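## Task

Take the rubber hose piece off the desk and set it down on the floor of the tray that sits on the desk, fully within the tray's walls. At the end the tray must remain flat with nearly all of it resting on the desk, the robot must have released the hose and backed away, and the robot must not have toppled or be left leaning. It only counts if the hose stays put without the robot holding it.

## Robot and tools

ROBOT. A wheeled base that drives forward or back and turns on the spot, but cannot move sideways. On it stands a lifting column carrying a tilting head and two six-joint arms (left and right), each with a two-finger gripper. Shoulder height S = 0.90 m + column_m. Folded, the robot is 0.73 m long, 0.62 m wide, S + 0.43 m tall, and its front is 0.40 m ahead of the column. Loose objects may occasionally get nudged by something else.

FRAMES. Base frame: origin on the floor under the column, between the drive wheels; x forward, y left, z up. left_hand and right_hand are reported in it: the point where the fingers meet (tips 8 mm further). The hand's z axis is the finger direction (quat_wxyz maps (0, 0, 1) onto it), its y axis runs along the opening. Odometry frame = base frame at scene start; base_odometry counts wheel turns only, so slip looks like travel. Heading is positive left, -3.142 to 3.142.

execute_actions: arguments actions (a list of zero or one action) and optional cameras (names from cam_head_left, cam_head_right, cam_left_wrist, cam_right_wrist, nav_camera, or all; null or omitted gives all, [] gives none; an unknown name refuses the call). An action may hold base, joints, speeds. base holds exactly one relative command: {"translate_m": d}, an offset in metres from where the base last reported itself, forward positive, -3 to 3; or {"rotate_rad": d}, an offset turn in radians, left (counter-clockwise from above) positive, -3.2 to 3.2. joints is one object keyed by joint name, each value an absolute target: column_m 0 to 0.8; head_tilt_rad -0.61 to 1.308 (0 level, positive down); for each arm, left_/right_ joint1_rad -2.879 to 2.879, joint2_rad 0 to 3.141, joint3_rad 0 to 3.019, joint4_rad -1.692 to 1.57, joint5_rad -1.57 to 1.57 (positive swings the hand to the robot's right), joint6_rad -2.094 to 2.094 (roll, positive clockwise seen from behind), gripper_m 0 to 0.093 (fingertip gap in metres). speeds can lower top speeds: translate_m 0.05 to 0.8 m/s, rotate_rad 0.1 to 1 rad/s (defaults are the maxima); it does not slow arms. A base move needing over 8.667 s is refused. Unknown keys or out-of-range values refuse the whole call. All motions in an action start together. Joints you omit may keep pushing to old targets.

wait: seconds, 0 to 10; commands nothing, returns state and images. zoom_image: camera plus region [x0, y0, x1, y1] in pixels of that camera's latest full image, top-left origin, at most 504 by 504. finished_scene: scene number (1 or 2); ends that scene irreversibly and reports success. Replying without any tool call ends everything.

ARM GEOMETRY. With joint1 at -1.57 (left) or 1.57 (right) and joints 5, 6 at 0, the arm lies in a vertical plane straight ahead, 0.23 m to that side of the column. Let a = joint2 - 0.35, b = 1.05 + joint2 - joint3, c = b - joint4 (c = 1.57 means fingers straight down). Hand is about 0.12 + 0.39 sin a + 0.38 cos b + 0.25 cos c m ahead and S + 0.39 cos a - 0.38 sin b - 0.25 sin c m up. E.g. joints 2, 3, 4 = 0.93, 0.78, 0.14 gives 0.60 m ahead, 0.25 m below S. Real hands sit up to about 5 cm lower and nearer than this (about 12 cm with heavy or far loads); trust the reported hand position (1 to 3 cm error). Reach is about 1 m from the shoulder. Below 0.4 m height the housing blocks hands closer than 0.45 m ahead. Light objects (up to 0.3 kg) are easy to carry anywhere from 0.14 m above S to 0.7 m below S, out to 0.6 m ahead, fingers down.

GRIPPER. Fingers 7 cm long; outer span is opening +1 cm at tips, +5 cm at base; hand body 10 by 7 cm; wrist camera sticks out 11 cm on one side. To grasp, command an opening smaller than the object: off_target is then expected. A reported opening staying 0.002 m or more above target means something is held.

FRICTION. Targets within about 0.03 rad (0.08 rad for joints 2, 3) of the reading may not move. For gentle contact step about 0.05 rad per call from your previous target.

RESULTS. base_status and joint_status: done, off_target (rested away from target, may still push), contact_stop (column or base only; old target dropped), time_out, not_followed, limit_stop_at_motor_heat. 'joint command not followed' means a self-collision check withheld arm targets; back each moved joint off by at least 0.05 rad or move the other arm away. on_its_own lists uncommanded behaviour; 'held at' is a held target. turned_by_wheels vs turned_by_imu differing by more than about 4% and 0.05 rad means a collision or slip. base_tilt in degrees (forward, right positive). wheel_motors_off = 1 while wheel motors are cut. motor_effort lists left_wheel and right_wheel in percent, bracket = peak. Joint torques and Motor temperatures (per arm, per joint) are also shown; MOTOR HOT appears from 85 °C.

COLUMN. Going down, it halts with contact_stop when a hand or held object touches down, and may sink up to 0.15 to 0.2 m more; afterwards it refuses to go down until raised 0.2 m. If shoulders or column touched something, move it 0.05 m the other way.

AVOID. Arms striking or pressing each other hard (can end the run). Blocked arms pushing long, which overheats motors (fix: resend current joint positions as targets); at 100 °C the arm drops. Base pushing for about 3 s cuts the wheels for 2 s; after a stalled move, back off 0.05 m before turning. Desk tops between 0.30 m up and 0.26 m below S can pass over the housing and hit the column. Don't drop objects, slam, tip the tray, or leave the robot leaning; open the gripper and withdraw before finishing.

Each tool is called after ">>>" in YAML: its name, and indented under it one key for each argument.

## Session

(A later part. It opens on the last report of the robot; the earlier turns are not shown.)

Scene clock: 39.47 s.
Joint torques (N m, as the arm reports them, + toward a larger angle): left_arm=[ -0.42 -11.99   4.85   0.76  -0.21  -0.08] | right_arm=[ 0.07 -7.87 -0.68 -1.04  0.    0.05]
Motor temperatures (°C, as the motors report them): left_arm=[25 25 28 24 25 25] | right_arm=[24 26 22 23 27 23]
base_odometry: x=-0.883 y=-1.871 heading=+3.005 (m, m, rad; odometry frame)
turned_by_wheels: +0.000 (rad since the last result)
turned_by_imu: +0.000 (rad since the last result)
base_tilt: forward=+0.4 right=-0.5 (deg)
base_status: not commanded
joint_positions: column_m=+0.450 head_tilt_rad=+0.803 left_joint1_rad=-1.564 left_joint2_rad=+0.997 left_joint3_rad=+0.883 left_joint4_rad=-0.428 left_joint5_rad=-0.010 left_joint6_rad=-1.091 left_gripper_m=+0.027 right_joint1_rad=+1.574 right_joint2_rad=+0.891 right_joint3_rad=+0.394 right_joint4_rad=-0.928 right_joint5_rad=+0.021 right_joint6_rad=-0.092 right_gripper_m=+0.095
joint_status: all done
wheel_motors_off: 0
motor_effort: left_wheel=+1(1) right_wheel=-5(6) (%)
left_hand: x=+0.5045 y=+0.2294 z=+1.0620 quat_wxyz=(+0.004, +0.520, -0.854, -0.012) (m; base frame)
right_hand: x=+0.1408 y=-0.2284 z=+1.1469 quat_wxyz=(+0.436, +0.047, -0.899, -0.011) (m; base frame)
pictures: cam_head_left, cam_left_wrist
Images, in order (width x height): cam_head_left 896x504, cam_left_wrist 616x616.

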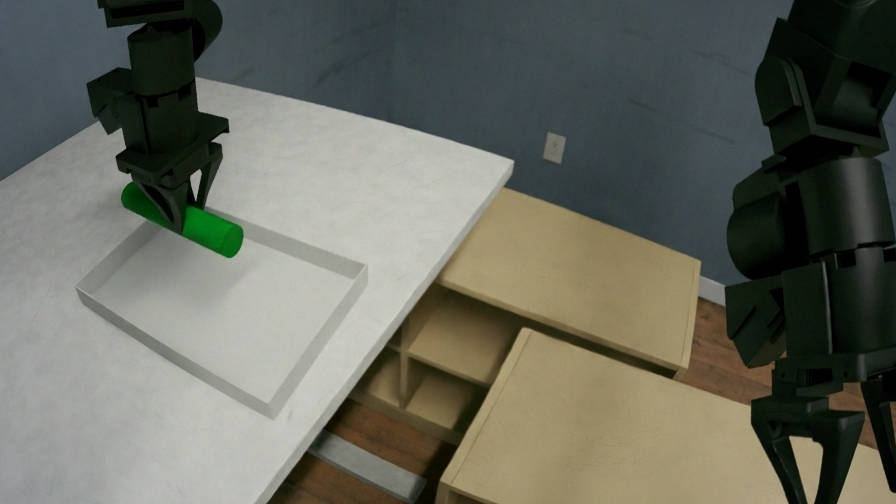

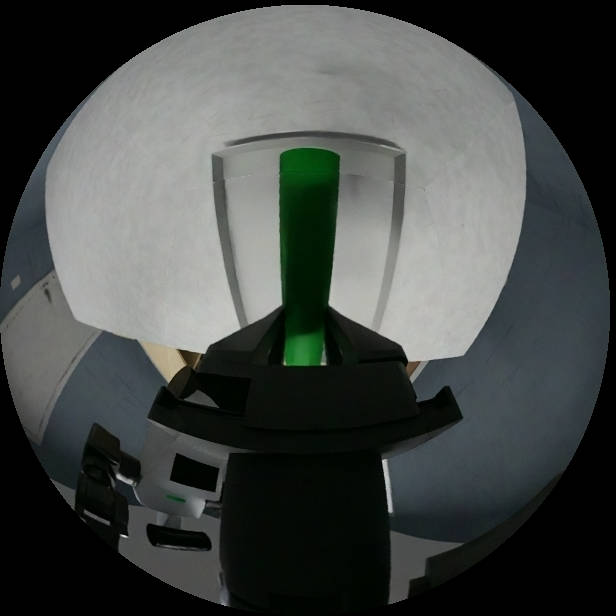

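>>> execute_actions:
  actions:
    - {"joints":{"column_m":0.37}}
  cameras: []

>>> execute_actions:
  actions:
    - {"joints":{"left_gripper_m":0.06}}
  cameras: []

>>> execute_actions:
  actions:
    - {"joints":{"column_m":0.55}}
  cameras: ["cam_head_left","cam_left_wrist"]

Scene clock: 42.30 s.
Joint torques (N m, as the arm reports them, + toward a larger angle): left_arm=[ -0.23 -11.85   4.81   0.85  -0.2   -0.07] | right_arm=[ 0.6  -7.57 -0.65 -1.29  0.01  0.06]
Motor temperatures (°C, as the motors report them): left_arm=[25 25 28 24 25 25] | right_arm=[24 26 22 23 27 23]
base_odometry: x=-0.883 y=-1.871 heading=+3.005 (m, m, rad; odometry frame)
turned_by_wheels: +0.000 (rad since the last result)
turned_by_imu: +0.000 (rad since the last result)
base_tilt: forward=+0.4 right=-0.5 (deg)
base_status: not commanded
joint_positions: column_m=+0.370 head_tilt_rad=+0.803 left_joint1_rad=-1.564 left_joint2_rad=+0.997 left_joint3_rad=+0.883 left_joint4_rad=-0.428 left_joint5_rad=-0.010 left_joint6_rad=-1.091 left_gripper_m=+0.027 right_joint1_rad=+1.574 right_joint2_rad=+0.891 right_joint3_rad=+0.394 right_joint4_rad=-0.928 right_joint5_rad=+0.021 right_joint6_rad=-0.092 right_gripper_m=+0.095
joint_status: all done
wheel_motors_off: 0
motor_effort: left_wheel=+1(2) right_wheel=-6(6) (%)
left_hand: x=+0.5045 y=+0.2294 z=+0.9821 quat_wxyz=(+0.004, +0.520, -0.854, -0.012) (m; base frame)
right_hand: x=+0.1408 y=-0.2284 z=+1.0670 quat_wxyz=(+0.436, +0.047, -0.899, -0.011) (m; base frame)
pictures: none
No camera images: the call's "cameras" was empty. Leave "cameras" out to get every camera's image.

Scene clock: 42.93 s.
Joint torques (N m, as the arm reports them, + toward a larger angle): left_arm=[  0.2  -12.34   4.78   0.76  -0.19  -0.06] | right_arm=[ 0.28 -7.5  -0.49 -1.23 -0.02  0.06]
Motor temperatures (°C, as the motors report them): left_arm=[25 25 28 24 25 25] | right_arm=[24 26 22 23 27 23]
base_odometry: x=-0.883 y=-1.871 heading=+3.005 (m, m, rad; odometry frame)
turned_by_wheels: +0.000 (rad since the last result)
turned_by_imu: +0.000 (rad since the last result)
base_tilt: forward=+0.3 right=-0.5 (deg)
base_status: not commanded
joint_positions: column_m=+0.370 head_tilt_rad=+0.803 left_joint1_rad=-1.564 left_joint2_rad=+0.997 left_joint3_rad=+0.883 left_joint4_rad=-0.428 left_joint5_rad=-0.010 left_joint6_rad=-1.091 left_gripper_m=+0.060 right_joint1_rad=+1.574 right_joint2_rad=+0.891 right_joint3_rad=+0.394 right_joint4_rad=-0.928 right_joint5_rad=+0.021 right_joint6_rad=-0.092 right_gripper_m=+0.095
joint_status: all done
wheel_motors_off: 0
motor_effort: left_wheel=+2(2) right_wheel=-6(6) (%)
left_hand: x=+0.5045 y=+0.2294 z=+0.9821 quat_wxyz=(+0.004, +0.520, -0.854, -0.012) (m; base frame)
right_hand: x=+0.1408 y=-0.2284 z=+1.0670 quat_wxyz=(+0.436, +0.047, -0.899, -0.011) (m; base frame)
pictures: none
No camera images: the call's "cameras" was empty. Leave "cameras" out to get every camera's image.

Scene clock: 45.83 s.
Joint torques (N m, as the arm reports them, + toward a larger angle): left_arm=[ -0.45 -12.09   4.93   0.82  -0.2   -0.06] | right_arm=[ 0.15 -7.76 -0.72 -1.28  0.    0.04]
Motor temperatures (°C, as the motors report them): left_arm=[25 24 28 24 25 25] | right_arm=[24 26 22 23 27 23]
base_odometry: x=-0.883 y=-1.871 heading=+3.005 (m, m, rad; odometry frame)
turned_by_wheels: +0.000 (rad since the last result)
turned_by_imu: +0.000 (rad since the last result)
base_tilt: forward=+0.3 right=-0.5 (deg)
base_status: not commanded
joint_positions: column_m=+0.550 head_tilt_rad=+0.803 left_joint1_rad=-1.564 left_joint2_rad=+0.997 left_joint3_rad=+0.883 left_joint4_rad=-0.428 left_joint5_rad=-0.010 left_joint6_rad=-1.091 left_gripper_m=+0.060 right_joint1_rad=+1.574 right_joint2_rad=+0.891 right_joint3_rad=+0.394 right_joint4_rad=-0.928 right_joint5_rad=+0.021 right_joint6_rad=-0.092 right_gripper_m=+0.095
joint_status: all done
wheel_motors_off: 0
motor_effort: left_wheel=+2(2) right_wheel=-6(6) (%)
left_hand: x=+0.5045 y=+0.2294 z=+1.1620 quat_wxyz=(+0.004, +0.520, -0.854, -0.012) (m; base frame)
right_hand: x=+0.1408 y=-0.2284 z=+1.2470 quat_wxyz=(+0.436, +0.047, -0.899, -0.011) (m; base frame)
pictures: cam_head_left, cam_left_wrist
Images, in order (width x height): cam_head_left 896x504, cam_left_wrist 616x616.

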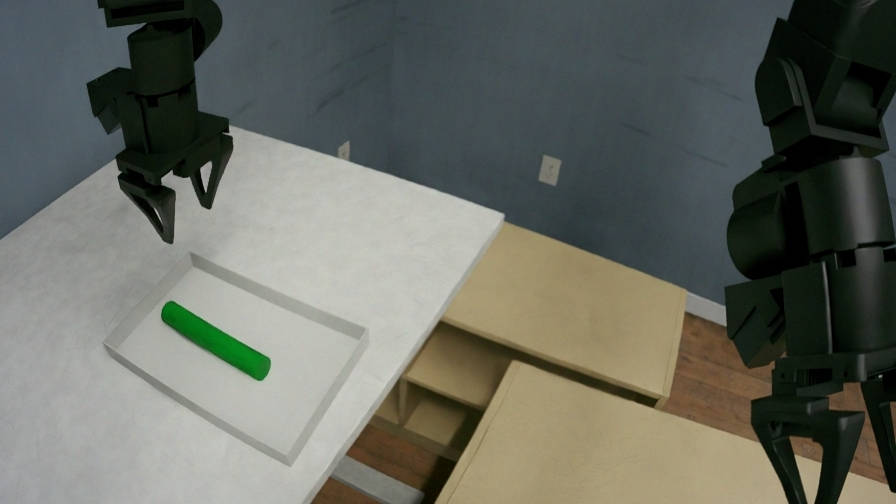

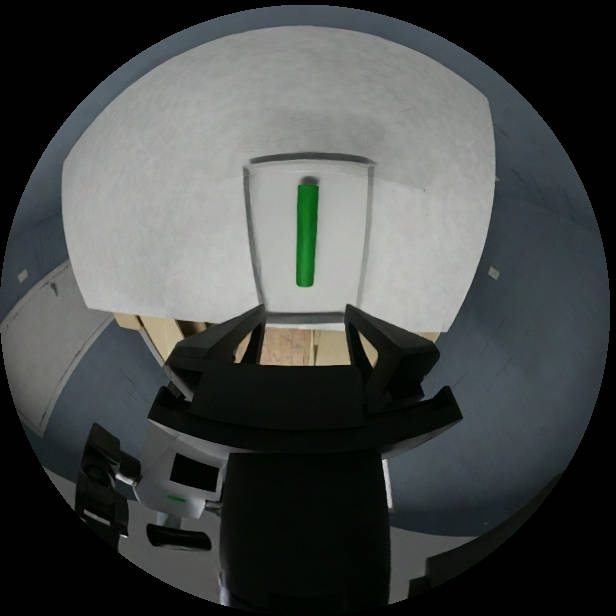

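>>> finished_scene:
  scene: 2

The scene is finished: the task was done.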